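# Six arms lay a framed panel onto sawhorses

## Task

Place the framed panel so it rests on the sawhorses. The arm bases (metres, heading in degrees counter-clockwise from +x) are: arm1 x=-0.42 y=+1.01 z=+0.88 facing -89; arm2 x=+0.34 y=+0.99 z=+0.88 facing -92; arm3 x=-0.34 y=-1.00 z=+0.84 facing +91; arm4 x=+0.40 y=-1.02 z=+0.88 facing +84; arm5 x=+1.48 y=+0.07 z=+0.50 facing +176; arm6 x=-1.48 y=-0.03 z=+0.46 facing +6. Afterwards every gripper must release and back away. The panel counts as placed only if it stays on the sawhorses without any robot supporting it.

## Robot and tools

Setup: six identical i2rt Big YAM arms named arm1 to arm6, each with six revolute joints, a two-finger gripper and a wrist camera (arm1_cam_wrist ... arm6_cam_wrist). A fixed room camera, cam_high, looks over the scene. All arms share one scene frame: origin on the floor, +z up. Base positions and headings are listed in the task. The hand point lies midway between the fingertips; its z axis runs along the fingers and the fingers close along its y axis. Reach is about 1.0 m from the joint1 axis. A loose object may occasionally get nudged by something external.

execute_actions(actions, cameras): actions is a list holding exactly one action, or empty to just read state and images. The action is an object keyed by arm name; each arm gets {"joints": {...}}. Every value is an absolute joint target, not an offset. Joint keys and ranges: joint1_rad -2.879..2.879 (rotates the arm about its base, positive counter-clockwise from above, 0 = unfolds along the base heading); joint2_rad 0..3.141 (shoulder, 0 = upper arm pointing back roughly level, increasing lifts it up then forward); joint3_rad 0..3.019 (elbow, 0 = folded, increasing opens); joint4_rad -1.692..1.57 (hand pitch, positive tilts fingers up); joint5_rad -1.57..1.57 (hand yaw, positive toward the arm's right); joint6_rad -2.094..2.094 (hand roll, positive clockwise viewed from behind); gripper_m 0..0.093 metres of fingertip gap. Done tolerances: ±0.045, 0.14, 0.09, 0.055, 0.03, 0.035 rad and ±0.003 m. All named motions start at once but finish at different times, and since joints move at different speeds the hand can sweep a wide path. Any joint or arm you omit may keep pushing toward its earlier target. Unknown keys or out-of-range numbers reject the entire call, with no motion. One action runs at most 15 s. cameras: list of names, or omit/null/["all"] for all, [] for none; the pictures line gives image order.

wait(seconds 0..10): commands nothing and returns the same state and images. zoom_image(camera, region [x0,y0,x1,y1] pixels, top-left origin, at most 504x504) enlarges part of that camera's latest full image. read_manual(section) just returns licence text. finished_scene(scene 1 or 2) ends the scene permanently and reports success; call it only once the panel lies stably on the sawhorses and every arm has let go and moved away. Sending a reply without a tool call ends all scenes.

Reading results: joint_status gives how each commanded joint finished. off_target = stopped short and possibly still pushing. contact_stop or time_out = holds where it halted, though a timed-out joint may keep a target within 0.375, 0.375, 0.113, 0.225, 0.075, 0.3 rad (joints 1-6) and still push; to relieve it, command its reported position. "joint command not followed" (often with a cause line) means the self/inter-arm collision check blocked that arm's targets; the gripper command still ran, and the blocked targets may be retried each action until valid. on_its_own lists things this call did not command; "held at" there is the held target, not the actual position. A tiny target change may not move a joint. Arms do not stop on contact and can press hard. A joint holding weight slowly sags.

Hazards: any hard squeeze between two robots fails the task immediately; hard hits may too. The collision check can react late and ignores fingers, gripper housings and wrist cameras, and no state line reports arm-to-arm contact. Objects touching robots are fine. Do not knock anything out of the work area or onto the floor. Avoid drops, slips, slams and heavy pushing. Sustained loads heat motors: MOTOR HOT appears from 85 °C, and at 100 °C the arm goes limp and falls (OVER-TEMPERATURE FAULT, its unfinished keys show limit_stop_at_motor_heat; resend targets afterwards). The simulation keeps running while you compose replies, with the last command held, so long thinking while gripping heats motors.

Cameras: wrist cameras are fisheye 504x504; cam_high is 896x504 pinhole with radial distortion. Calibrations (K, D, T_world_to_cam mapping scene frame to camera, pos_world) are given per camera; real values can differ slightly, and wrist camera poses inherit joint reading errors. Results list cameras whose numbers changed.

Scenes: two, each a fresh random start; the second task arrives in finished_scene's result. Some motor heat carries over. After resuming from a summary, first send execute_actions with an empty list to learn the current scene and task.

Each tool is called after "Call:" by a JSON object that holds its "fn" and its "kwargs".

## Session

Call:
{"fn": "execute_actions", "kwargs": {"actions": []}}

Scene clock: 0.00 s.
Motor temperatures (°C, as the motors report them): arm1=[24 23 30 23 24 24] | arm2=[23 26 29 22 23 23] | arm3=[22 25 29 22 22 25] | arm4=[23 27 28 21 22 23] | arm5=[24 24 27 23 22 23] | arm6=[24 27 27 25 24 22]
arm1.joint_positions: joint1_rad=-0.093 joint2_rad=+0.449 joint3_rad=+1.436 joint4_rad=-1.348 joint5_rad=-0.199 joint6_rad=+0.350 gripper_m=+0.095
arm1.joint_status: not commanded
arm1.hand: x=-0.3896 y=+0.8568 z=+1.4632 quat_wxyz=(-0.495, -0.659, -0.492, +0.280) (m; scene frame)
arm2.joint_positions: joint1_rad=+0.294 joint2_rad=+0.530 joint3_rad=+1.401 joint4_rad=-1.361 joint5_rad=+0.204 joint6_rad=-0.117 gripper_m=+0.094
arm2.joint_status: not commanded
arm2.hand: x=+0.3509 y=+0.7986 z=+1.4365 quat_wxyz=(-0.332, -0.521, -0.677, +0.399) (m; scene frame)
arm3.joint_positions: joint1_rad=-0.051 joint2_rad=+0.582 joint3_rad=+1.357 joint4_rad=-1.417 joint5_rad=+0.165 joint6_rad=-0.121 gripper_m=+0.095
arm3.joint_status: not commanded
arm3.hand: x=-0.3050 y=-0.7890 z=+1.3538 quat_wxyz=(-0.388, +0.633, -0.629, -0.232) (m; scene frame)
arm4.joint_positions: joint1_rad=-0.272 joint2_rad=+0.660 joint3_rad=+1.338 joint4_rad=-1.149 joint5_rad=-0.136 joint6_rad=-0.403 gripper_m=+0.094
arm4.joint_status: not commanded
arm4.hand: x=+0.4878 y=-0.7516 z=+1.4238 quat_wxyz=(-0.460, +0.632, -0.570, -0.252) (m; scene frame)
arm5.joint_positions: joint1_rad=-0.370 joint2_rad=+0.544 joint3_rad=+1.478 joint4_rad=-1.472 joint5_rad=+0.039 joint6_rad=-0.016 gripper_m=+0.095
arm5.joint_status: not commanded
arm5.hand: x=+1.3187 y=+0.1516 z=+1.0636 quat_wxyz=(-0.121, +0.851, -0.192, -0.473) (m; scene frame)
arm6.joint_positions: joint1_rad=+0.342 joint2_rad=+0.653 joint3_rad=+1.405 joint4_rad=-1.400 joint5_rad=-0.243 joint6_rad=-0.480 gripper_m=+0.095
arm6.joint_status: not commanded
arm6.hand: x=-1.2755 y=+0.1006 z=+0.9857 quat_wxyz=(-0.441, +0.442, -0.774, -0.107) (m; scene frame)
pictures: arm1_cam_wrist, arm2_cam_wrist, arm3_cam_wrist, arm4_cam_wrist, arm5_cam_wrist, arm6_cam_wrist, cam_high
camera_calibration (this result's frames):
arm1_cam_wrist: T_world_to_cam=[[-0.928552, 0.0370829, -0.369345, 0.149632], [0.227179, 0.843665, -0.486435, 0.0854509], [0.293565, -0.535587, -0.791812, 1.85696], [0, 0, 0, 1]] pos_world=[-0.42561, 0.916923, 1.56719]
arm2_cam_wrist: T_world_to_cam=[[-0.968213, -0.157926, 0.193965, 0.188163], [-0.227956, 0.876315, -0.424391, -0.00376312], [-0.102952, -0.455116, -0.88446, 1.79265], [0, 0, 0, 1]] pos_world=[0.365882, 0.848879, 1.54744]
arm3_cam_wrist: T_world_to_cam=[[0.977359, -0.0798855, 0.195929, -0.0256846], [-0.0194114, -0.955937, -0.29293, -0.360002], [0.210697, 0.282494, -0.935844, 1.67917], [0, 0, 0, 1]] pos_world=[-0.335681, -0.820548, 1.47102]
arm4_cam_wrist: T_world_to_cam=[[0.948604, -0.0601292, 0.3107, -0.954873], [0.0755261, -0.910399, -0.406778, -0.136179], [0.30732, 0.409338, -0.859068, 1.50673], [0, 0, 0, 1]] pos_world=[0.453033, -0.798155, 1.53567]
arm5_cam_wrist: T_world_to_cam=[[0.446925, 0.894347, 0.0200554, -0.747641], [0.828035, -0.405095, -0.387629, -0.613578], [-0.33855, 0.189848, -0.921597, 1.52129], [0, 0, 0, 1]] pos_world=[1.35724, 0.13128, 1.17917]
arm6_cam_wrist: T_world_to_cam=[[0.769849, -0.595038, 0.230787, 0.813759], [-0.534013, -0.798585, -0.277655, -0.323632], [0.349518, 0.0905094, -0.932548, 1.47895], [0, 0, 0, 1]] pos_world=[-1.31622, 0.0919106, 1.10153]
Images, in order (width x height): arm1_cam_wrist 504x504, arm2_cam_wrist 504x504, arm3_cam_wrist 504x504, arm4_cam_wrist 504x504, arm5_cam_wrist 504x504, arm6_cam_wrist 504x504, cam_high 896x504.

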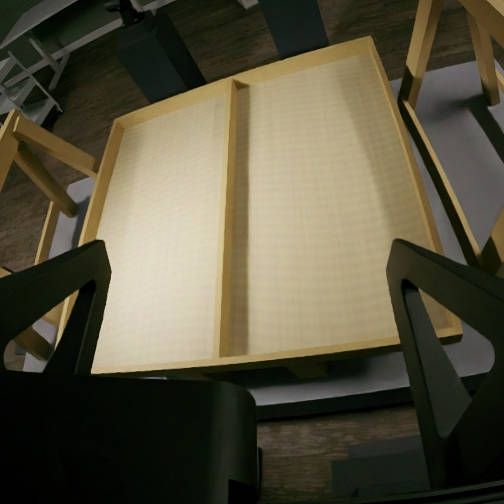

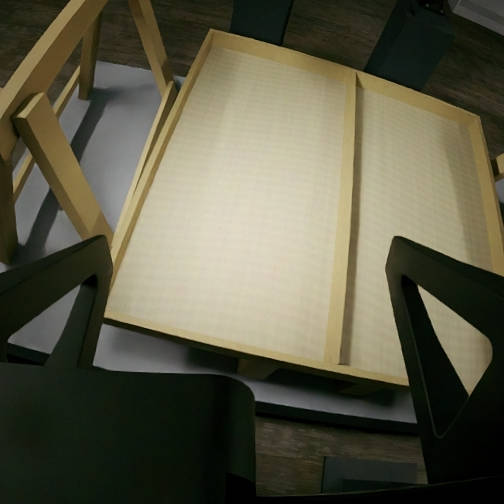

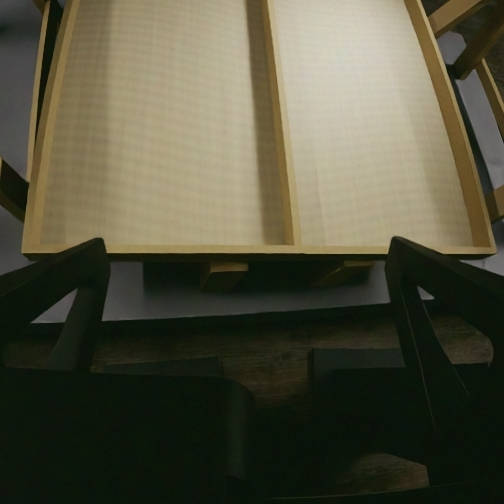

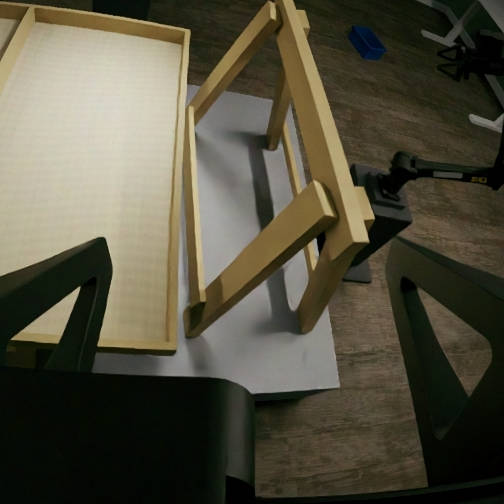

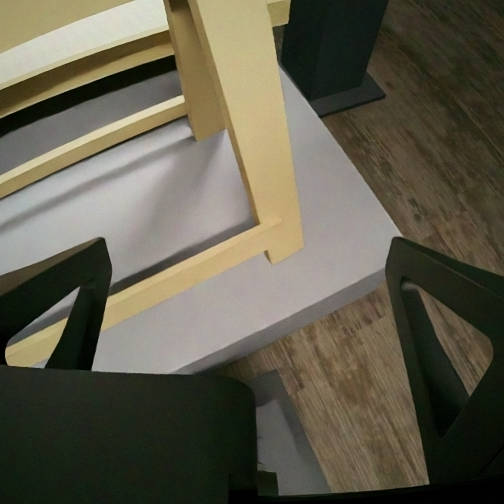

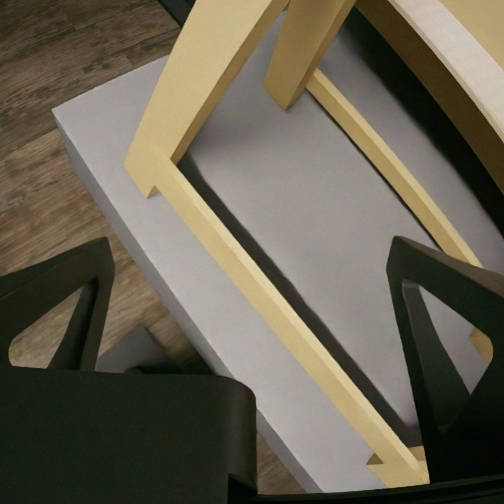

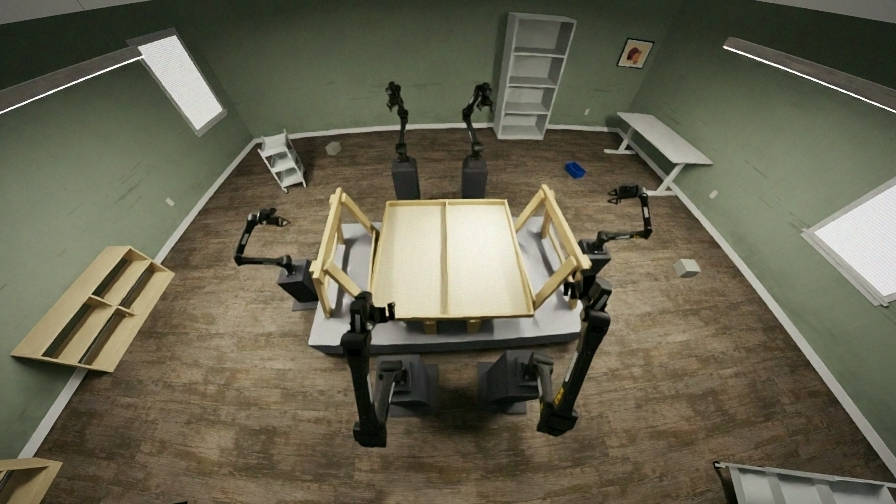

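Call:
{"fn": "execute_actions", "kwargs": {"actions": [{"arm1":{"joints":{"joint1_rad":-0.017,"joint2_rad":2.046,"joint3_rad":0.898,"joint4_rad":-0.423,"joint5_rad":0,"joint6_rad":1.571}},"arm2":{"joints":{"joint1_rad":0.035,"joint2_rad":2.046,"joint3_rad":0.898,"joint4_rad":-0.423,"joint5_rad":0,"joint6_rad":1.571}},"arm3":{"joints":{"joint1_rad":-0.017,"joint2_rad":1.94,"joint3_rad":0.89,"joint4_rad":-0.521,"joint5_rad":0,"joint6_rad":1.571}},"arm4":{"joints":{"joint1_rad":0.105,"joint2_rad":2.046,"joint3_rad":0.898,"joint4_rad":-0.423,"joint5_rad":0,"joint6_rad":1.571}},"arm5":{"joints":{"joint1_rad":0.17,"joint2_rad":1.1,"joint3_rad":0.6,"joint4_rad":-1.0,"joint5_rad":0,"joint6_rad":1.571}},"arm6":{"joints":{"joint1_rad":-0.02,"joint2_rad":1.0,"joint3_rad":0.63,"joint4_rad":-1.0,"joint5_rad":0,"joint6_rad":1.571}}}], "cameras": ["arm1_cam_wrist","arm2_cam_wrist","arm3_cam_wrist","arm4_cam_wrist"]}}

Scene clock: 21.60 s.
Motor temperatures (°C, as the motors report them): arm1=[24 24 31 23 24 24] | arm2=[23 26 31 22 23 23] | arm3=[22 25 33 22 22 25] | arm4=[23 27 31 21 22 23] | arm5=[24 24 29 23 22 23] | arm6=[24 27 31 26 24 22]
arm1.joint_positions: joint1_rad=-0.021 joint2_rad=+2.038 joint3_rad=+0.894 joint4_rad=-0.431 joint5_rad=-0.004 joint6_rad=+1.557 gripper_m=+0.095
arm1.joint_status: all done
arm1.hand: x=-0.4222 y=+0.6007 z=+0.7176 quat_wxyz=(+0.005, -1.000, -0.003, +0.003) (m; scene frame)
arm2.joint_positions: joint1_rad=+0.040 joint2_rad=+2.045 joint3_rad=+0.897 joint4_rad=-0.438 joint5_rad=+0.004 joint6_rad=+1.561 gripper_m=+0.094
arm2.joint_status: all done
arm2.hand: x=+0.3415 y=+0.5815 z=+0.7202 quat_wxyz=(+0.007, -1.000, -0.012, +0.000) (m; scene frame)
arm3.joint_positions: joint1_rad=-0.027 joint2_rad=+1.939 joint3_rad=+0.892 joint4_rad=-0.537 joint5_rad=+0.002 joint6_rad=+1.558 gripper_m=+0.095
arm3.joint_status: all done
arm3.hand: x=-0.3332 y=-0.5911 z=+0.7191 quat_wxyz=(-0.003, +0.001, -1.000, +0.008) (m; scene frame)
arm4.joint_positions: joint1_rad=+0.108 joint2_rad=+2.044 joint3_rad=+0.900 joint4_rad=-0.434 joint5_rad=-0.001 joint6_rad=+1.560 gripper_m=+0.094
arm4.joint_status: all done
arm4.hand: x=+0.4069 y=-0.6090 z=+0.7217 quat_wxyz=(+0.000, +0.003, -1.000, +0.004) (m; scene frame)
arm5.joint_positions: joint1_rad=+0.167 joint2_rad=+1.109 joint3_rad=+0.607 joint4_rad=-1.016 joint5_rad=-0.001 joint6_rad=+1.561 gripper_m=+0.095
arm5.joint_status: all done
arm5.hand: x=+1.2141 y=+0.0393 z=+0.5691 quat_wxyz=(+0.022, +0.746, -0.665, -0.010) (m; scene frame)
arm6.joint_positions: joint1_rad=-0.021 joint2_rad=+1.002 joint3_rad=+0.642 joint4_rad=-1.012 joint5_rad=-0.003 joint6_rad=+1.562 gripper_m=+0.095
arm6.joint_status: all done
arm6.hand: x=-1.1936 y=-0.0100 z=+0.5642 quat_wxyz=(-0.059, -0.672, -0.735, -0.073) (m; scene frame)
pictures: arm1_cam_wrist, arm2_cam_wrist, arm3_cam_wrist, arm4_cam_wrist
camera_calibration (this result's frames):
arm1_cam_wrist: T_world_to_cam=[[-0.00766619, 0.999686, 0.023839, -0.618061], [0.815246, -0.00755689, 0.579066, -0.0587065], [0.579064, 0.0238739, -0.814932, 0.939964], [0, 0, 0, 1]] pos_world=[-0.501177, 0.594983, 0.814736]
arm2_cam_wrist: T_world_to_cam=[[-0.0316417, 0.99949, -0.00429677, -0.566393], [0.806954, 0.0280825, 0.589946, -0.710362], [0.589766, 0.0151996, -0.807431, 0.493781], [0, 0, 0, 1]] pos_world=[0.264092, 0.578547, 0.815336]
arm3_cam_wrist: T_world_to_cam=[[0.00685707, -0.999964, 0.00498804, -0.587912], [-0.819131, -0.0027558, 0.5736, -0.683443], [-0.573565, -0.00801907, -0.819121, 0.518199], [0, 0, 0, 1]] pos_world=[-0.258577, -0.585619, 0.819423]
arm4_cam_wrist: T_world_to_cam=[[0.0281613, -0.999586, 0.00585808, -0.628964], [-0.804499, -0.019186, 0.593644, -0.107044], [-0.593286, -0.0214306, -0.804706, 0.934917], [0, 0, 0, 1]] pos_world=[0.48627, -0.610722, 0.819564]
Images, in order (width x height): arm1_cam_wrist 504x504, arm2_cam_wrist 504x504, arm3_cam_wrist 504x504, arm4_cam_wrist 504x504.

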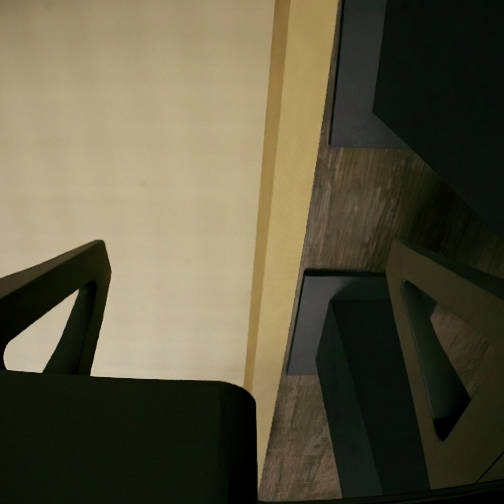

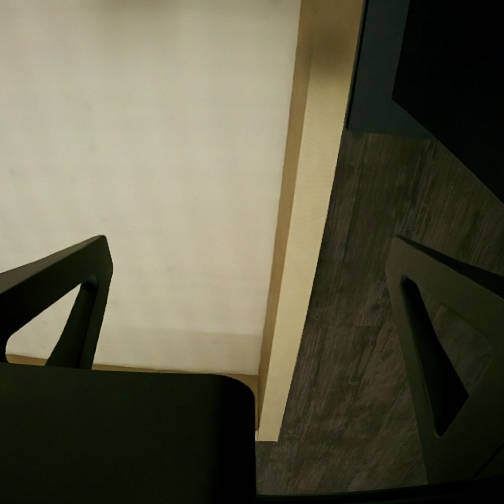

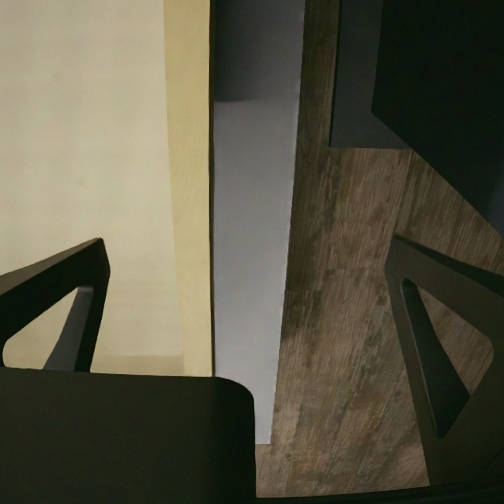

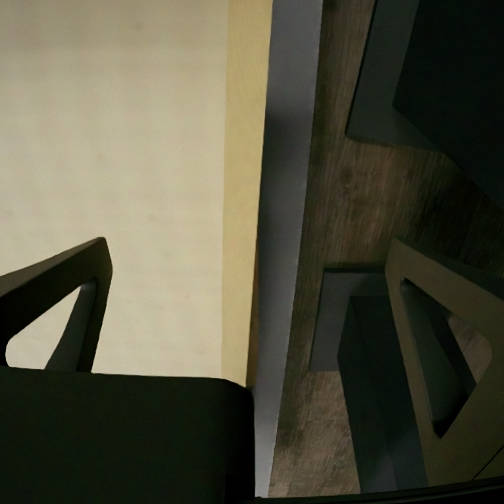

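Call:
{"fn": "execute_actions", "kwargs": {"actions": [{"arm1":{"joints":{"joint2_rad":2.24,"joint3_rad":0.87,"joint4_rad":-0.22}},"arm2":{"joints":{"joint2_rad":2.24,"joint3_rad":0.85,"joint4_rad":-0.21}},"arm3":{"joints":{"joint2_rad":2.15,"joint3_rad":0.965,"joint4_rad":-0.39}},"arm4":{"joints":{"joint2_rad":2.26,"joint3_rad":0.96,"joint4_rad":-0.31}},"arm5":{"joints":{"joint2_rad":1.37,"joint3_rad":0.576,"joint4_rad":-0.406}},"arm6":{"joints":{"joint2_rad":1.272,"joint3_rad":0.626,"joint4_rad":-0.554}}}], "cameras": []}}

Call:
{"fn": "execute_actions", "kwargs": {"actions": [{"arm1":{"joints":{"joint2_rad":2.37,"joint3_rad":0.92,"joint4_rad":-0.12}},"arm2":{"joints":{"joint2_rad":2.37,"joint3_rad":0.905,"joint4_rad":-0.10}},"arm3":{"joints":{"joint2_rad":2.284,"joint3_rad":1.005,"joint4_rad":-0.295}},"arm4":{"joints":{"joint2_rad":2.388,"joint3_rad":1.005,"joint4_rad":-0.195}}}]}}

Scene clock: 36.20 s.
Motor temperatures (°C, as the motors report them): arm1=[24 24 31 23 24 24] | arm2=[23 27 30 22 23 23] | arm3=[22 26 31 22 22 25] | arm4=[23 28 30 21 22 23] | arm5=[24 24 29 23 22 23] | arm6=[24 27 31 25 24 22]
arm1.joint_positions: joint1_rad=-0.021 joint2_rad=+2.240 joint3_rad=+0.865 joint4_rad=-0.229 joint5_rad=-0.004 joint6_rad=+1.557 gripper_m=+0.095
arm1.joint_status: all done
arm1.hand: x=-0.4227 y=+0.6350 z=+0.6384 quat_wxyz=(+0.019, -1.000, -0.002, +0.003) (m; scene frame)
arm2.joint_positions: joint1_rad=+0.040 joint2_rad=+2.249 joint3_rad=+0.847 joint4_rad=-0.224 joint5_rad=+0.004 joint6_rad=+1.562 gripper_m=+0.094
arm2.joint_status: all done
arm2.hand: x=+0.3412 y=+0.6268 z=+0.6388 quat_wxyz=(+0.027, -1.000, -0.011, +0.000) (m; scene frame)
arm3.joint_positions: joint1_rad=-0.027 joint2_rad=+2.153 joint3_rad=+0.959 joint4_rad=-0.404 joint5_rad=+0.002 joint6_rad=+1.559 gripper_m=+0.095
arm3.joint_status: all done
arm3.hand: x=-0.3328 y=-0.5797 z=+0.6448 quat_wxyz=(-0.003, +0.001, -1.000, +0.014) (m; scene frame)
arm4.joint_positions: joint1_rad=+0.108 joint2_rad=+2.268 joint3_rad=+0.954 joint4_rad=-0.316 joint5_rad=-0.001 joint6_rad=+1.561 gripper_m=+0.094
arm4.joint_status: all done
arm4.hand: x=+0.4069 y=-0.6208 z=+0.6408 quat_wxyz=(+0.001, +0.003, -1.000, +0.030) (m; scene frame)
arm5.joint_positions: joint1_rad=+0.167 joint2_rad=+1.377 joint3_rad=+0.583 joint4_rad=-0.425 joint5_rad=-0.001 joint6_rad=+1.561 gripper_m=+0.095
arm5.joint_status: all done
arm5.hand: x=+1.1089 y=+0.0273 z=+0.5100 quat_wxyz=(+0.133, +0.734, -0.656, -0.110) (m; scene frame)
arm6.joint_positions: joint1_rad=-0.021 joint2_rad=+1.277 joint3_rad=+0.636 joint4_rad=-0.567 joint5_rad=-0.003 joint6_rad=+1.563 gripper_m=+0.095
arm6.joint_status: all done
arm6.hand: x=-1.1048 y=-0.0022 z=+0.5072 quat_wxyz=(-0.115, -0.665, -0.726, -0.133) (m; scene frame)
pictures: none
No camera images: the call's "cameras" was empty. Leave "cameras" out to get every camera's image.

Scene clock: 37.17 s.
Motor temperatures (°C, as the motors report them): arm1=[24 24 31 23 24 24] | arm2=[23 27 30 22 23 23] | arm3=[22 26 31 22 22 25] | arm4=[23 28 30 21 22 23] | arm5=[24 24 29 23 22 23] | arm6=[24 27 31 25 24 22]
arm1.joint_positions: joint1_rad=-0.021 joint2_rad=+2.356 joint3_rad=+0.918 joint4_rad=-0.126 joint5_rad=-0.004 joint6_rad=+1.558 gripper_m=+0.095
arm1.joint_status: all done
arm1.hand: x=-0.4233 y=+0.6220 z=+0.5989 quat_wxyz=(+0.000, -1.000, -0.002, +0.003) (m; scene frame)
arm2.joint_positions: joint1_rad=+0.040 joint2_rad=+2.365 joint3_rad=+0.904 joint4_rad=-0.113 joint5_rad=+0.004 joint6_rad=+1.562 gripper_m=+0.094
arm2.joint_status: all done
arm2.hand: x=+0.3415 y=+0.6094 z=+0.5998 quat_wxyz=(+0.001, -1.000, -0.011, +0.000) (m; scene frame)
arm3.joint_positions: joint1_rad=-0.027 joint2_rad=+2.283 joint3_rad=+1.000 joint4_rad=-0.309 joint5_rad=+0.002 joint6_rad=+1.559 gripper_m=+0.095
arm3.joint_status: all done
arm3.hand: x=-0.3325 y=-0.5770 z=+0.5968 quat_wxyz=(-0.003, +0.001, -1.000, +0.012) (m; scene frame)
arm4.joint_positions: joint1_rad=+0.108 joint2_rad=+2.382 joint3_rad=+1.000 joint4_rad=-0.204 joint5_rad=-0.001 joint6_rad=+1.561 gripper_m=+0.094
arm4.joint_status: all done
arm4.hand: x=+0.4069 y=-0.6096 z=+0.5994 quat_wxyz=(+0.000, +0.003, -1.000, +0.009) (m; scene frame)
arm5.joint_positions: joint1_rad=+0.167 joint2_rad=+1.377 joint3_rad=+0.583 joint4_rad=-0.425 joint5_rad=-0.001 joint6_rad=+1.561 gripper_m=+0.095
arm5.joint_status: not commanded
arm5.hand: x=+1.1089 y=+0.0273 z=+0.5100 quat_wxyz=(+0.133, +0.734, -0.656, -0.110) (m; scene frame)
arm6.joint_positions: joint1_rad=-0.021 joint2_rad=+1.277 joint3_rad=+0.636 joint4_rad=-0.567 joint5_rad=-0.003 joint6_rad=+1.563 gripper_m=+0.095
arm6.joint_status: not commanded
arm6.hand: x=-1.1048 y=-0.0022 z=+0.5072 quat_wxyz=(-0.115, -0.665, -0.726, -0.133) (m; scene frame)
pictures: arm1_cam_wrist, arm2_cam_wrist, arm3_cam_wrist, arm4_cam_wrist, arm5_cam_wrist, arm6_cam_wrist, cam_high
camera_calibration (this result's frames):
arm1_cam_wrist: T_world_to_cam=[[-0.00701025, 0.999884, 0.0135377, -0.630195], [0.815296, -0.00212368, 0.57904, 0.00766323], [0.579002, 0.0150964, -0.815187, 0.849], [0, 0, 0, 1]] pos_world=[-0.502238, 0.617321, 0.696188]
arm2_cam_wrist: T_world_to_cam=[[-0.0308436, 0.999406, -0.0153574, -0.588369], [0.806895, 0.0339642, 0.589717, -0.643534], [0.589889, 0.00579719, -0.807464, 0.401838], [0, 0, 0, 1]] pos_world=[0.264077, 0.607547, 0.694937]
arm3_cam_wrist: T_world_to_cam=[[0.00605807, -0.999892, 0.0133741, -0.578369], [-0.819093, 0.00271025, 0.573654, -0.609554], [-0.573629, -0.0144298, -0.818988, 0.414708], [0, 0, 0, 1]] pos_world=[-0.25789, -0.570671, 0.69705]
arm4_cam_wrist: T_world_to_cam=[[0.0270111, -0.999522, 0.0150097, -0.633823], [-0.804503, -0.0128238, 0.59381, -0.0305806], [-0.593334, -0.0281148, -0.804466, 0.832309], [0, 0, 0, 1]] pos_world=[0.486355, -0.610513, 0.697237]
arm5_cam_wrist: T_world_to_cam=[[0.936245, 0.0968478, -0.337736, -0.870028], [0.282649, -0.778593, 0.56027, -0.573251], [-0.208698, -0.620011, -0.756328, 0.757589], [0, 0, 0, 1]] pos_world=[1.1347, 0.107645, 0.600321]
arm6_cam_wrist: T_world_to_cam=[[-0.939573, -0.0791104, -0.333082, -0.869793], [-0.267032, 0.778193, 0.568427, -0.578087], [0.214234, 0.623023, -0.752294, 0.742616], [0, 0, 0, 1]] pos_world=[-1.1307, -0.0816125, 0.597554]
Images, in order (width x height): arm1_cam_wrist 504x504, arm2_cam_wrist 504x504, arm3_cam_wrist 504x504, arm4_cam_wrist 504x504, arm5_cam_wrist 504x504, arm6_cam_wrist 504x504, cam_high 896x504.

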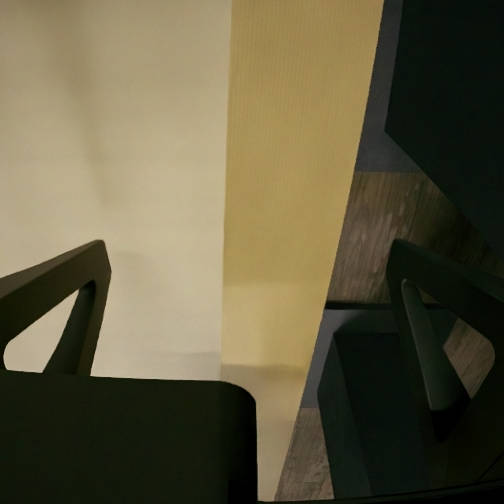

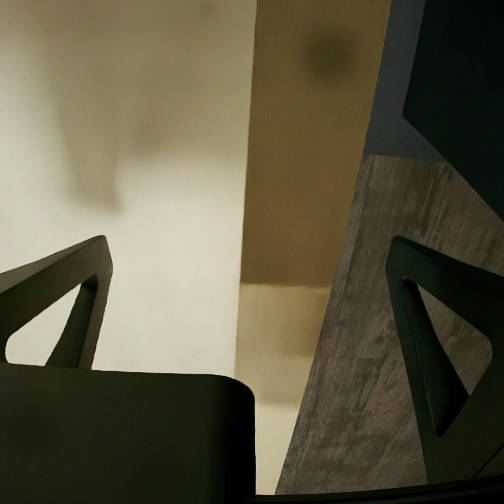

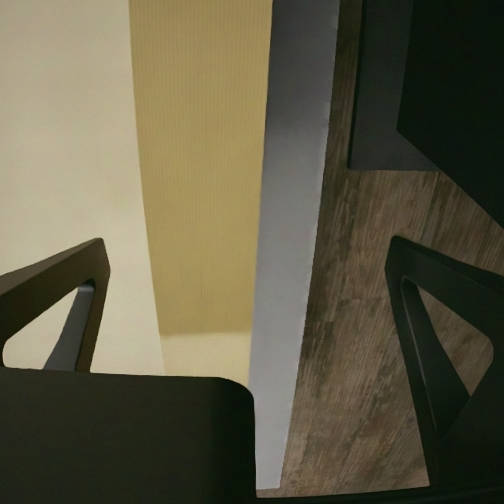

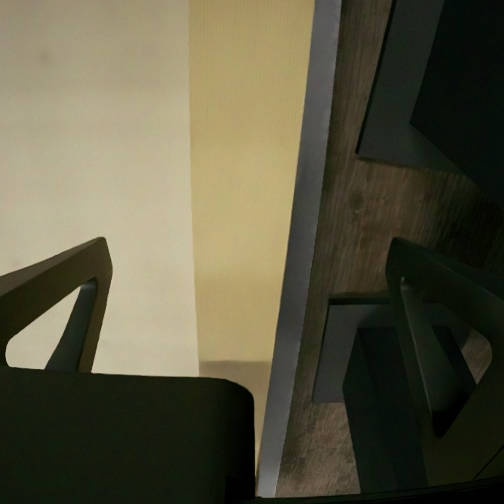

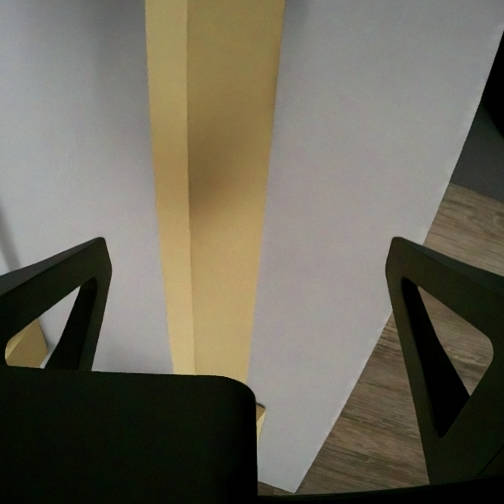

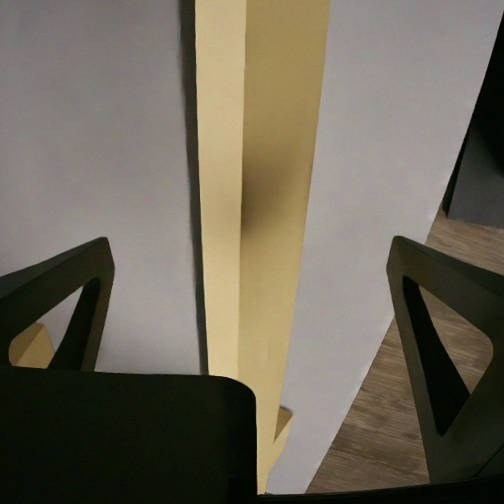

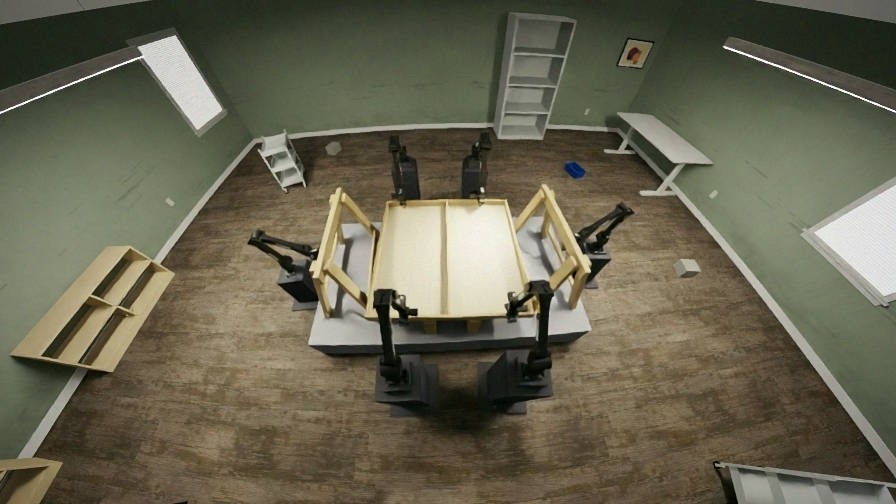

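Call:
{"fn": "execute_actions", "kwargs": {"actions": [{"arm1":{"joints":{"gripper_m":0}},"arm2":{"joints":{"gripper_m":0}},"arm3":{"joints":{"gripper_m":0}},"arm4":{"joints":{"gripper_m":0}},"arm5":{"joints":{"joint2_rad":1.55,"joint3_rad":0.63,"joint4_rad":-0.26}},"arm6":{"joints":{"joint2_rad":1.43,"joint4_rad":-0.41}}}], "cameras": []}}

Call:
{"fn": "execute_actions", "kwargs": {"actions": [{"arm1":{"joints":{"joint2_rad":2.125,"joint3_rad":0.88,"joint4_rad":-0.27}},"arm2":{"joints":{"joint2_rad":2.125,"joint3_rad":0.865,"joint4_rad":-0.27}},"arm3":{"joints":{"joint2_rad":2.025,"joint3_rad":0.92,"joint4_rad":-0.41}},"arm4":{"joints":{"joint2_rad":2.135,"joint3_rad":0.92,"joint4_rad":-0.325}},"arm5":{"joints":{"joint2_rad":1.73,"joint3_rad":0.675,"joint4_rad":-0.12}},"arm6":{"joints":{"joint2_rad":1.583,"joint3_rad":0.66,"joint4_rad":-0.26}}}], "cameras": []}}

Call:
{"fn": "execute_actions", "kwargs": {"actions": [{"arm1":{"joints":{"joint2_rad":1.81,"joint3_rad":0.89,"joint4_rad":-0.56}},"arm2":{"joints":{"joint2_rad":1.80,"joint3_rad":0.87,"joint4_rad":-0.56}},"arm3":{"joints":{"joint2_rad":1.71,"joint3_rad":0.90,"joint4_rad":-0.68}},"arm4":{"joints":{"joint2_rad":1.80,"joint3_rad":0.87,"joint4_rad":-0.572}},"arm5":{"joints":{"gripper_m":0.06}},"arm6":{"joints":{"gripper_m":0.06}}}]}}

Scene clock: 63.63 s.
Motor temperatures (°C, as the motors report them): arm1=[24 25 30 23 24 24] | arm2=[23 28 29 22 23 23] | arm3=[22 27 29 22 22 25] | arm4=[23 29 28 21 22 23] | arm5=[24 24 29 23 22 23] | arm6=[24 27 30 25 24 22]
arm1.joint_positions: joint1_rad=-0.021 joint2_rad=+2.356 joint3_rad=+0.915 joint4_rad=-0.123 joint5_rad=-0.004 joint6_rad=+1.585 gripper_m=+0.019
arm1.joint_status: gripper_m off_target (ended at +0.019, target +0.000)
arm1.hand: x=-0.4234 y=+0.6232 z=+0.5988 quat_wxyz=(+0.000, -1.000, +0.012, +0.003) (m; scene frame)
arm2.joint_positions: joint1_rad=+0.039 joint2_rad=+2.366 joint3_rad=+0.896 joint4_rad=-0.114 joint5_rad=+0.002 joint6_rad=+1.584 gripper_m=+0.018
arm2.joint_status: gripper_m off_target (ended at +0.018, target +0.000)
arm2.hand: x=+0.3414 y=+0.6151 z=+0.5990 quat_wxyz=(+0.006, -1.000, +0.000, +0.000) (m; scene frame)
arm3.joint_positions: joint1_rad=-0.027 joint2_rad=+2.282 joint3_rad=+1.011 joint4_rad=-0.294 joint5_rad=+0.002 joint6_rad=+1.579 gripper_m=+0.019
arm3.joint_status: gripper_m off_target (ended at +0.019, target +0.000)
arm3.hand: x=-0.3325 y=-0.5663 z=+0.5983 quat_wxyz=(-0.003, -0.009, -1.000, -0.001) (m; scene frame)
arm4.joint_positions: joint1_rad=+0.107 joint2_rad=+2.383 joint3_rad=+1.003 joint4_rad=-0.199 joint5_rad=-0.001 joint6_rad=+1.583 gripper_m=+0.018
arm4.joint_status: gripper_m off_target (ended at +0.018, target +0.000)
arm4.hand: x=+0.4072 y=-0.6066 z=+0.5994 quat_wxyz=(+0.000, -0.009, -1.000, +0.005) (m; scene frame)
arm5.joint_positions: joint1_rad=+0.167 joint2_rad=+1.556 joint3_rad=+0.588 joint4_rad=-0.278 joint5_rad=-0.001 joint6_rad=+1.562 gripper_m=+0.095
arm5.joint_status: all done
arm5.hand: x=+1.0978 y=+0.0255 z=+0.4606 quat_wxyz=(+0.123, +0.736, -0.658, -0.102) (m; scene frame)
arm6.joint_positions: joint1_rad=-0.021 joint2_rad=+1.433 joint3_rad=+0.636 joint4_rad=-0.423 joint5_rad=-0.003 joint6_rad=+1.563 gripper_m=+0.095
arm6.joint_status: all done
arm6.hand: x=-1.0874 y=-0.0004 z=+0.4634 quat_wxyz=(-0.111, -0.666, -0.727, -0.128) (m; scene frame)
pictures: none
No camera images: the call's "cameras" was empty. Leave "cameras" out to get every camera's image.

Scene clock: 64.77 s.
Motor temperatures (°C, as the motors report them): arm1=[24 25 30 23 24 24] | arm2=[23 28 29 22 23 23] | arm3=[22 28 29 22 22 25] | arm4=[23 29 28 21 22 23] | arm5=[24 24 29 23 22 23] | arm6=[24 27 30 25 24 22]
arm1.joint_positions: joint1_rad=-0.021 joint2_rad=+2.177 joint3_rad=+0.879 joint4_rad=-0.252 joint5_rad=+0.002 joint6_rad=+1.587 gripper_m=+0.019
arm1.joint_status: all done
arm1.hand: x=-0.4239 y=+0.6095 z=+0.6627 quat_wxyz=(-0.008, -1.000, +0.012, +0.006) (m; scene frame)
arm2.joint_positions: joint1_rad=+0.039 joint2_rad=+2.201 joint3_rad=+0.871 joint4_rad=-0.251 joint5_rad=+0.006 joint6_rad=+1.584 gripper_m=+0.018
arm2.joint_status: all done
arm2.hand: x=+0.3407 y=+0.6013 z=+0.6576 quat_wxyz=(+0.004, -1.000, +0.000, +0.002) (m; scene frame)
arm3.joint_positions: joint1_rad=-0.027 joint2_rad=+2.079 joint3_rad=+0.914 joint4_rad=-0.388 joint5_rad=+0.000 joint6_rad=+1.579 gripper_m=+0.019
arm3.joint_status: all done
arm3.hand: x=-0.3332 y=-0.5796 z=+0.6679 quat_wxyz=(-0.002, -0.009, -1.000, -0.008) (m; scene frame)
arm4.joint_positions: joint1_rad=+0.107 joint2_rad=+2.195 joint3_rad=+0.913 joint4_rad=-0.310 joint5_rad=-0.004 joint6_rad=+1.584 gripper_m=+0.018
arm4.joint_status: all done
arm4.hand: x=+0.4066 y=-0.6186 z=+0.6645 quat_wxyz=(+0.002, -0.009, -1.000, +0.011) (m; scene frame)
arm5.joint_positions: joint1_rad=+0.167 joint2_rad=+1.736 joint3_rad=+0.651 joint4_rad=-0.138 joint5_rad=-0.001 joint6_rad=+1.562 gripper_m=+0.095
arm5.joint_status: all done
arm5.hand: x=+1.0642 y=+0.0214 z=+0.4219 quat_wxyz=(+0.131, +0.734, -0.657, -0.109) (m; scene frame)
arm6.joint_positions: joint1_rad=-0.021 joint2_rad=+1.585 joint3_rad=+0.636 joint4_rad=-0.273 joint5_rad=-0.003 joint6_rad=+1.563 gripper_m=+0.095
arm6.joint_status: all done
arm6.hand: x=-1.0749 y=+0.0011 z=+0.4190 quat_wxyz=(-0.110, -0.666, -0.727, -0.127) (m; scene frame)
pictures: none
No camera images: the call's "cameras" was empty. Leave "cameras" out to get every camera's image.

Scene clock: 65.90 s.
Motor temperatures (°C, as the motors report them): arm1=[24 25 30 23 24 24] | arm2=[23 28 29 22 23 23] | arm3=[22 28 29 22 22 25] | arm4=[23 29 28 21 22 23] | arm5=[24 24 29 23 22 23] | arm6=[24 27 30 25 24 22]
arm1.joint_positions: joint1_rad=-0.023 joint2_rad=+1.859 joint3_rad=+0.869 joint4_rad=-0.551 joint5_rad=+0.004 joint6_rad=+1.586 gripper_m=+0.019
arm1.joint_status: all done
arm1.hand: x=-0.4239 y=+0.5993 z=+0.7825 quat_wxyz=(-0.012, -1.000, +0.013, +0.007) (m; scene frame)
arm2.joint_positions: joint1_rad=+0.039 joint2_rad=+1.876 joint3_rad=+0.856 joint4_rad=-0.550 joint5_rad=+0.005 joint6_rad=+1.586 gripper_m=+0.018
arm2.joint_status: all done
arm2.hand: x=+0.3407 y=+0.5891 z=+0.7781 quat_wxyz=(-0.001, -1.000, +0.001, +0.001) (m; scene frame)
arm3.joint_positions: joint1_rad=-0.027 joint2_rad=+1.761 joint3_rad=+0.883 joint4_rad=-0.667 joint5_rad=+0.004 joint6_rad=+1.581 gripper_m=+0.019
arm3.joint_status: all done
arm3.hand: x=-0.3332 y=-0.5899 z=+0.7860 quat_wxyz=(-0.004, -0.010, -1.000, -0.012) (m; scene frame)
arm4.joint_positions: joint1_rad=+0.107 joint2_rad=+1.858 joint3_rad=+0.847 joint4_rad=-0.572 joint5_rad=-0.002 joint6_rad=+1.585 gripper_m=+0.018
arm4.joint_status: all done
arm4.hand: x=+0.4068 y=-0.6260 z=+0.7836 quat_wxyz=(+0.001, -0.009, -1.000, +0.006) (m; scene frame)
arm5.joint_positions: joint1_rad=+0.167 joint2_rad=+1.736 joint3_rad=+0.651 joint4_rad=-0.138 joint5_rad=-0.001 joint6_rad=+1.562 gripper_m=+0.060
arm5.joint_status: all done
arm5.hand: x=+1.0642 y=+0.0214 z=+0.4219 quat_wxyz=(+0.131, +0.734, -0.657, -0.109) (m; scene frame)
arm6.joint_positions: joint1_rad=-0.021 joint2_rad=+1.585 joint3_rad=+0.636 joint4_rad=-0.273 joint5_rad=-0.003 joint6_rad=+1.564 gripper_m=+0.060
arm6.joint_status: all done
arm6.hand: x=-1.0749 y=+0.0011 z=+0.4190 quat_wxyz=(-0.110, -0.666, -0.727, -0.127) (m; scene frame)
pictures: arm1_cam_wrist, arm2_cam_wrist, arm3_cam_wrist, arm4_cam_wrist, arm5_cam_wrist, arm6_cam_wrist, cam_high
camera_calibration (this result's frames):
arm1_cam_wrist: T_world_to_cam=[[0.0241221, 0.999659, -0.0100488, -0.578199], [0.819159, -0.0140027, 0.573396, -0.0849797], [0.573059, -0.0220631, -0.819217, 1.02219], [0, 0, 0, 1]] pos_world=[-0.502218, 0.599364, 0.880315]
arm2_cam_wrist: T_world_to_cam=[[-0.00606728, 0.999775, -0.0203345, -0.570209], [0.808386, 0.0168735, 0.58841, -0.736747], [0.588621, -0.012868, -0.808307, 0.558535], [0, 0, 0, 1]] pos_world=[0.263351, 0.5897, 0.873383]
arm3_cam_wrist: T_world_to_cam=[[-0.0158315, -0.999294, -0.0340787, -0.563495], [-0.820499, -0.00649463, 0.571612, -0.722896], [-0.571429, 0.037011, -0.819816, 0.600887], [0, 0, 0, 1]] pos_world=[-0.258691, -0.590031, 0.88663]
arm4_cam_wrist: T_world_to_cam=[[0.00298352, -0.999937, 0.010836, -0.640166], [-0.804604, 0.00403407, 0.593798, -0.129661], [-0.593804, -0.0104903, -0.804541, 0.991251], [0, 0, 0, 1]] pos_world=[0.486193, -0.629204, 0.881431]
arm5_cam_wrist: T_world_to_cam=[[0.93747, 0.0962568, -0.334492, -0.860013], [0.280193, -0.77884, 0.56116, -0.513621], [-0.2065, -0.619793, -0.757109, 0.675817], [0, 0, 0, 1]] pos_world=[1.08971, 0.101621, 0.512223]
arm6_cam_wrist: T_world_to_cam=[[-0.944375, -0.0784856, -0.319368, -0.881789], [-0.258041, 0.778889, 0.571618, -0.514209], [0.203888, 0.622231, -0.755816, 0.65818], [0, 0, 0, 1]] pos_world=[-1.09962, -0.0782365, 0.509779]
Images, in order (width x height): arm1_cam_wrist 504x504, arm2_cam_wrist 504x504, arm3_cam_wrist 504x504, arm4_cam_wrist 504x504, arm5_cam_wrist 504x504, arm6_cam_wrist 504x504, cam_high 896x504.

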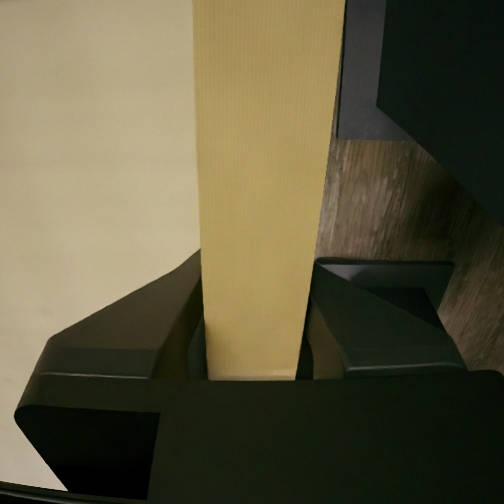

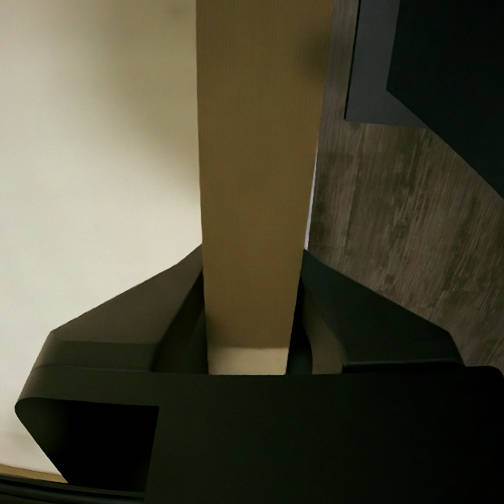

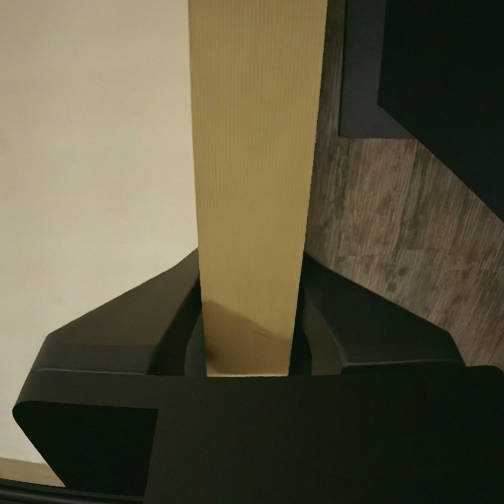

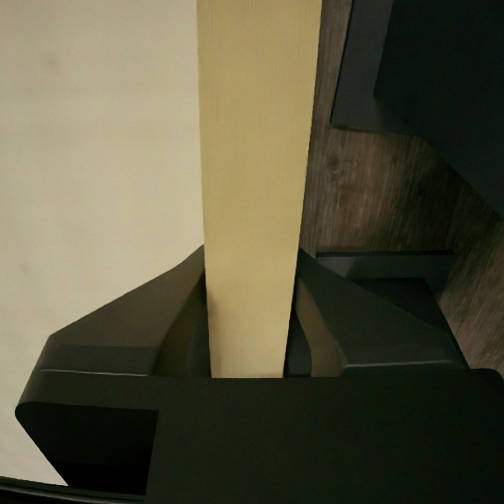

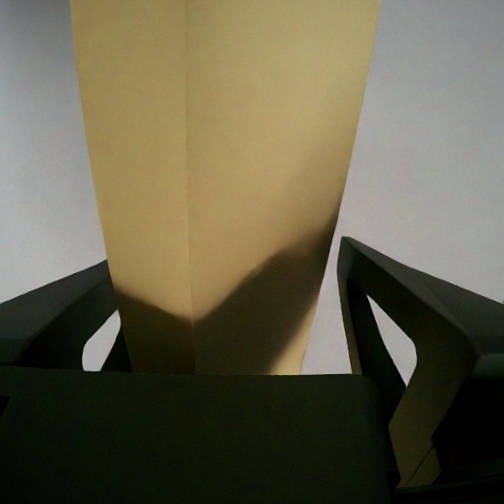

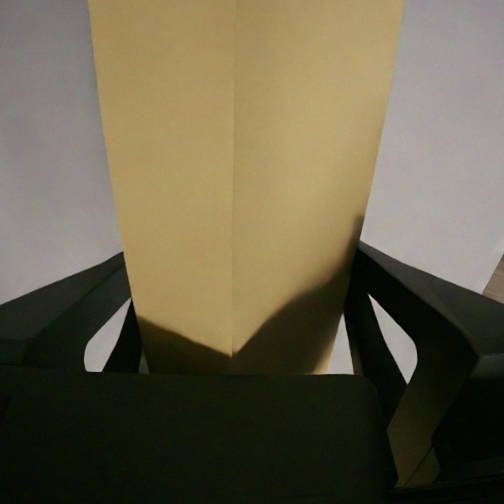

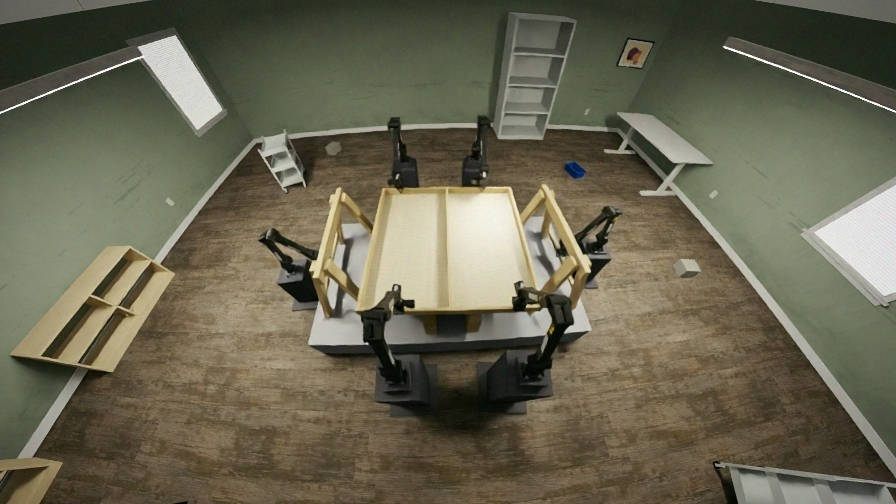

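Call:
{"fn": "execute_actions", "kwargs": {"actions": [{"arm1":{"joints":{"joint2_rad":1.59,"joint3_rad":0.96,"joint4_rad":-0.83}},"arm2":{"joints":{"joint2_rad":1.575,"joint3_rad":0.945,"joint4_rad":-0.83}},"arm3":{"joints":{"joint2_rad":1.52,"joint3_rad":1.0,"joint4_rad":-0.94}},"arm4":{"joints":{"joint2_rad":1.575,"joint3_rad":0.94,"joint4_rad":-0.835}}}], "cameras": []}}

Call:
{"fn": "execute_actions", "kwargs": {"actions": [{"arm1":{"joints":{"joint2_rad":1.435,"joint3_rad":1.11,"joint4_rad":-1.11}},"arm2":{"joints":{"joint2_rad":1.42,"joint3_rad":1.095,"joint4_rad":-1.12}},"arm3":{"joints":{"joint2_rad":1.395,"joint3_rad":1.18,"joint4_rad":-1.22}},"arm4":{"joints":{"joint2_rad":1.42,"joint3_rad":1.095,"joint4_rad":-1.12}},"arm5":{"joints":{"joint2_rad":1.88,"joint3_rad":0.98,"joint4_rad":0.0}},"arm6":{"joints":{"joint2_rad":1.78,"joint3_rad":0.98,"joint4_rad":-0.13}}}], "cameras": ["cam_high","arm5_cam_wrist","arm6_cam_wrist"]}}

Scene clock: 82.30 s.
Motor temperatures (°C, as the motors report them): arm1=[24 25 31 23 24 24] | arm2=[23 29 30 22 23 23] | arm3=[22 28 31 22 22 25] | arm4=[23 30 29 21 22 23] | arm5=[24 24 29 23 22 23] | arm6=[24 28 30 25 24 22]
arm1.joint_positions: joint1_rad=-0.025 joint2_rad=+1.639 joint3_rad=+0.911 joint4_rad=-0.802 joint5_rad=+0.009 joint6_rad=+1.585 gripper_m=+0.019
arm1.joint_status: all done
arm1.hand: x=-0.4245 y=+0.5996 z=+0.8772 quat_wxyz=(-0.018, -1.000, +0.014, +0.010) (m; scene frame)
arm2.joint_positions: joint1_rad=+0.039 joint2_rad=+1.642 joint3_rad=+0.897 joint4_rad=-0.803 joint5_rad=+0.008 joint6_rad=+1.595 gripper_m=+0.018
arm2.joint_status: all done
arm2.hand: x=+0.3400 y=+0.5874 z=+0.8765 quat_wxyz=(-0.012, -1.000, +0.006, +0.002) (m; scene frame)
arm3.joint_positions: joint1_rad=-0.027 joint2_rad=+1.571 joint3_rad=+0.943 joint4_rad=-0.907 joint5_rad=+0.011 joint6_rad=+1.581 gripper_m=+0.019
arm3.joint_status: all done
arm3.hand: x=-0.3325 y=-0.5920 z=+0.8756 quat_wxyz=(-0.008, -0.010, -1.000, -0.017) (m; scene frame)
arm4.joint_positions: joint1_rad=+0.107 joint2_rad=+1.633 joint3_rad=+0.881 joint4_rad=-0.809 joint5_rad=+0.003 joint6_rad=+1.588 gripper_m=+0.018
arm4.joint_status: all done
arm4.hand: x=+0.4076 y=-0.6258 z=+0.8758 quat_wxyz=(-0.002, -0.011, -1.000, -0.004) (m; scene frame)
arm5.joint_positions: joint1_rad=+0.172 joint2_rad=+1.739 joint3_rad=+0.648 joint4_rad=-0.140 joint5_rad=-0.009 joint6_rad=+1.570 gripper_m=+0.060
arm5.joint_status: not commanded
arm5.hand: x=+1.0678 y=+0.0183 z=+0.4197 quat_wxyz=(+0.132, +0.734, -0.658, -0.102) (m; scene frame)
arm6.joint_positions: joint1_rad=-0.021 joint2_rad=+1.585 joint3_rad=+0.636 joint4_rad=-0.273 joint5_rad=-0.003 joint6_rad=+1.564 gripper_m=+0.060
arm6.joint_status: not commanded
arm6.hand: x=-1.0749 y=+0.0011 z=+0.4190 quat_wxyz=(-0.110, -0.666, -0.727, -0.127) (m; scene frame)
pictures: none
No camera images: the call's "cameras" was empty. Leave "cameras" out to get every camera's image.

Scene clock: 84.57 s.
Motor temperatures (°C, as the motors report them): arm1=[24 25 32 23 24 24] | arm2=[23 29 31 22 23 23] | arm3=[22 28 33 22 22 25] | arm4=[23 30 31 21 22 23] | arm5=[24 24 32 24 23 23] | arm6=[24 27 35 26 24 22]
arm1.joint_positions: joint1_rad=-0.028 joint2_rad=+1.489 joint3_rad=+1.031 joint4_rad=-1.085 joint5_rad=+0.008 joint6_rad=+1.585 gripper_m=+0.019
arm1.joint_status: all done
arm1.hand: x=-0.4244 y=+0.6016 z=+0.9719 quat_wxyz=(-0.011, -1.000, +0.015, +0.009) (m; scene frame)
arm2.joint_positions: joint1_rad=+0.039 joint2_rad=+1.497 joint3_rad=+1.018 joint4_rad=-1.081 joint5_rad=+0.006 joint6_rad=+1.592 gripper_m=+0.018
arm2.joint_status: all done
arm2.hand: x=+0.3400 y=+0.5869 z=+0.9692 quat_wxyz=(-0.006, -1.000, +0.004, +0.001) (m; scene frame)
arm3.joint_positions: joint1_rad=-0.027 joint2_rad=+1.451 joint3_rad=+1.093 joint4_rad=-1.186 joint5_rad=+0.009 joint6_rad=+1.581 gripper_m=+0.019
arm3.joint_status: all done
arm3.hand: x=-0.3332 y=-0.5912 z=+0.9713 quat_wxyz=(-0.007, -0.010, -1.000, -0.013) (m; scene frame)
arm4.joint_positions: joint1_rad=+0.107 joint2_rad=+1.488 joint3_rad=+1.006 joint4_rad=-1.089 joint5_rad=+0.000 joint6_rad=+1.587 gripper_m=+0.018
arm4.joint_status: all done
arm4.hand: x=+0.4070 y=-0.6233 z=+0.9692 quat_wxyz=(+0.000, -0.010, -1.000, +0.001) (m; scene frame)
arm5.joint_positions: joint1_rad=+0.172 joint2_rad=+1.819 joint3_rad=+0.746 joint4_rad=-0.127 joint5_rad=+0.022 joint6_rad=+1.578 gripper_m=+0.060
arm5.joint_status: joint3_rad time_out (moved +0.098 of +0.332); joint4_rad time_out (moved +0.013 of +0.140); the others done
arm5.on_its_own: joint3_rad reads +0.746 and still pushes toward +0.858 since a time_out (your +0.980 is given up); joint4_rad reads -0.127 and still pushes toward +0.000 since a time_out
arm5.hand: x=+1.0261 y=+0.0191 z=+0.4133 quat_wxyz=(+0.133, +0.728, -0.661, -0.123) (m; scene frame)
arm6.joint_positions: joint1_rad=-0.021 joint2_rad=+1.616 joint3_rad=+0.664 joint4_rad=-0.285 joint5_rad=-0.002 joint6_rad=+1.571 gripper_m=+0.060
arm6.joint_status: joint2_rad time_out (moved +0.031 of +0.195); joint3_rad time_out (moved +0.028 of +0.344); joint4_rad time_out (moved -0.012 of +0.143)
arm6.on_its_own: joint2_rad reads +1.616 and still pushes toward +1.780 since a time_out; joint3_rad reads +0.664 and still pushes toward +0.778 since a time_out (your +0.980 is given up); joint4_rad reads -0.285 and still pushes toward -0.130 since a time_out
arm6.hand: x=-1.0679 y=+0.0015 z=+0.4144 quat_wxyz=(-0.104, -0.669, -0.725, -0.122) (m; scene frame)
pictures: arm5_cam_wrist, arm6_cam_wrist, cam_high
camera_calibration (this result's frames):
arm5_cam_wrist: T_world_to_cam=[[0.931448, 0.0831173, -0.354255, -0.812291], [0.27781, -0.7912, 0.544815, -0.490449], [-0.235003, -0.605883, -0.760053, 0.690305], [0, 0, 0, 1]] pos_world=[1.05508, 0.0977156, 0.504114]
arm6_cam_wrist: T_world_to_cam=[[-0.949767, -0.0725528, -0.304432, -0.888553], [-0.244132, 0.780395, 0.575659, -0.496963], [0.195811, 0.621063, -0.758906, 0.645622], [0, 0, 0, 1]] pos_world=[-1.09166, -0.0776115, 0.505544]
Images, in order (width x height): arm5_cam_wrist 504x504, arm6_cam_wrist 504x504, cam_high 896x504.

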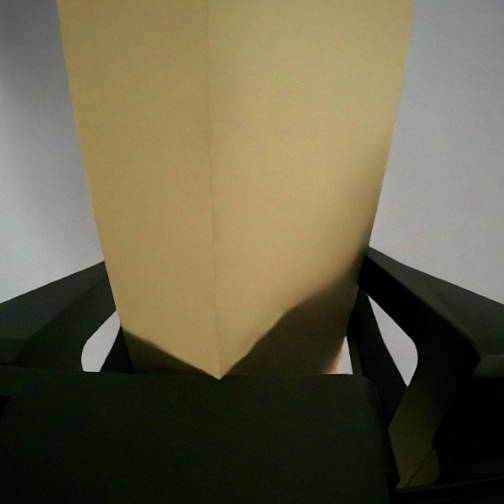

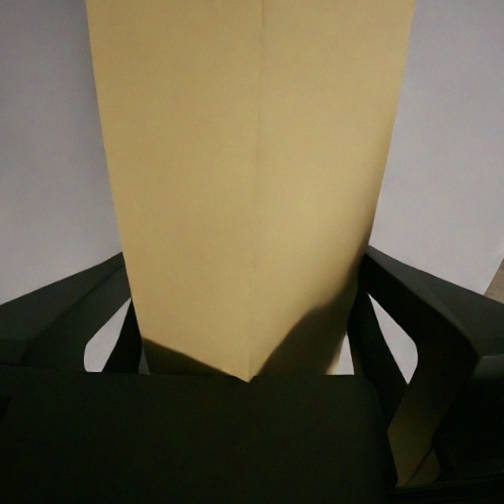

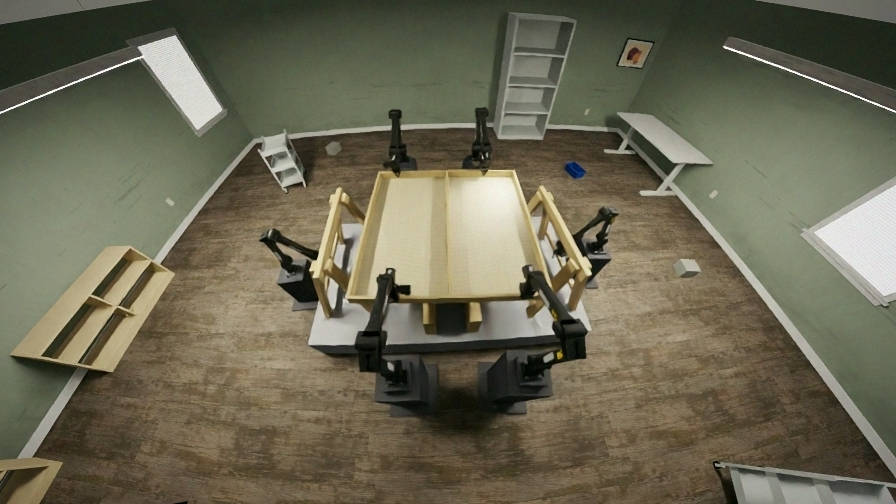

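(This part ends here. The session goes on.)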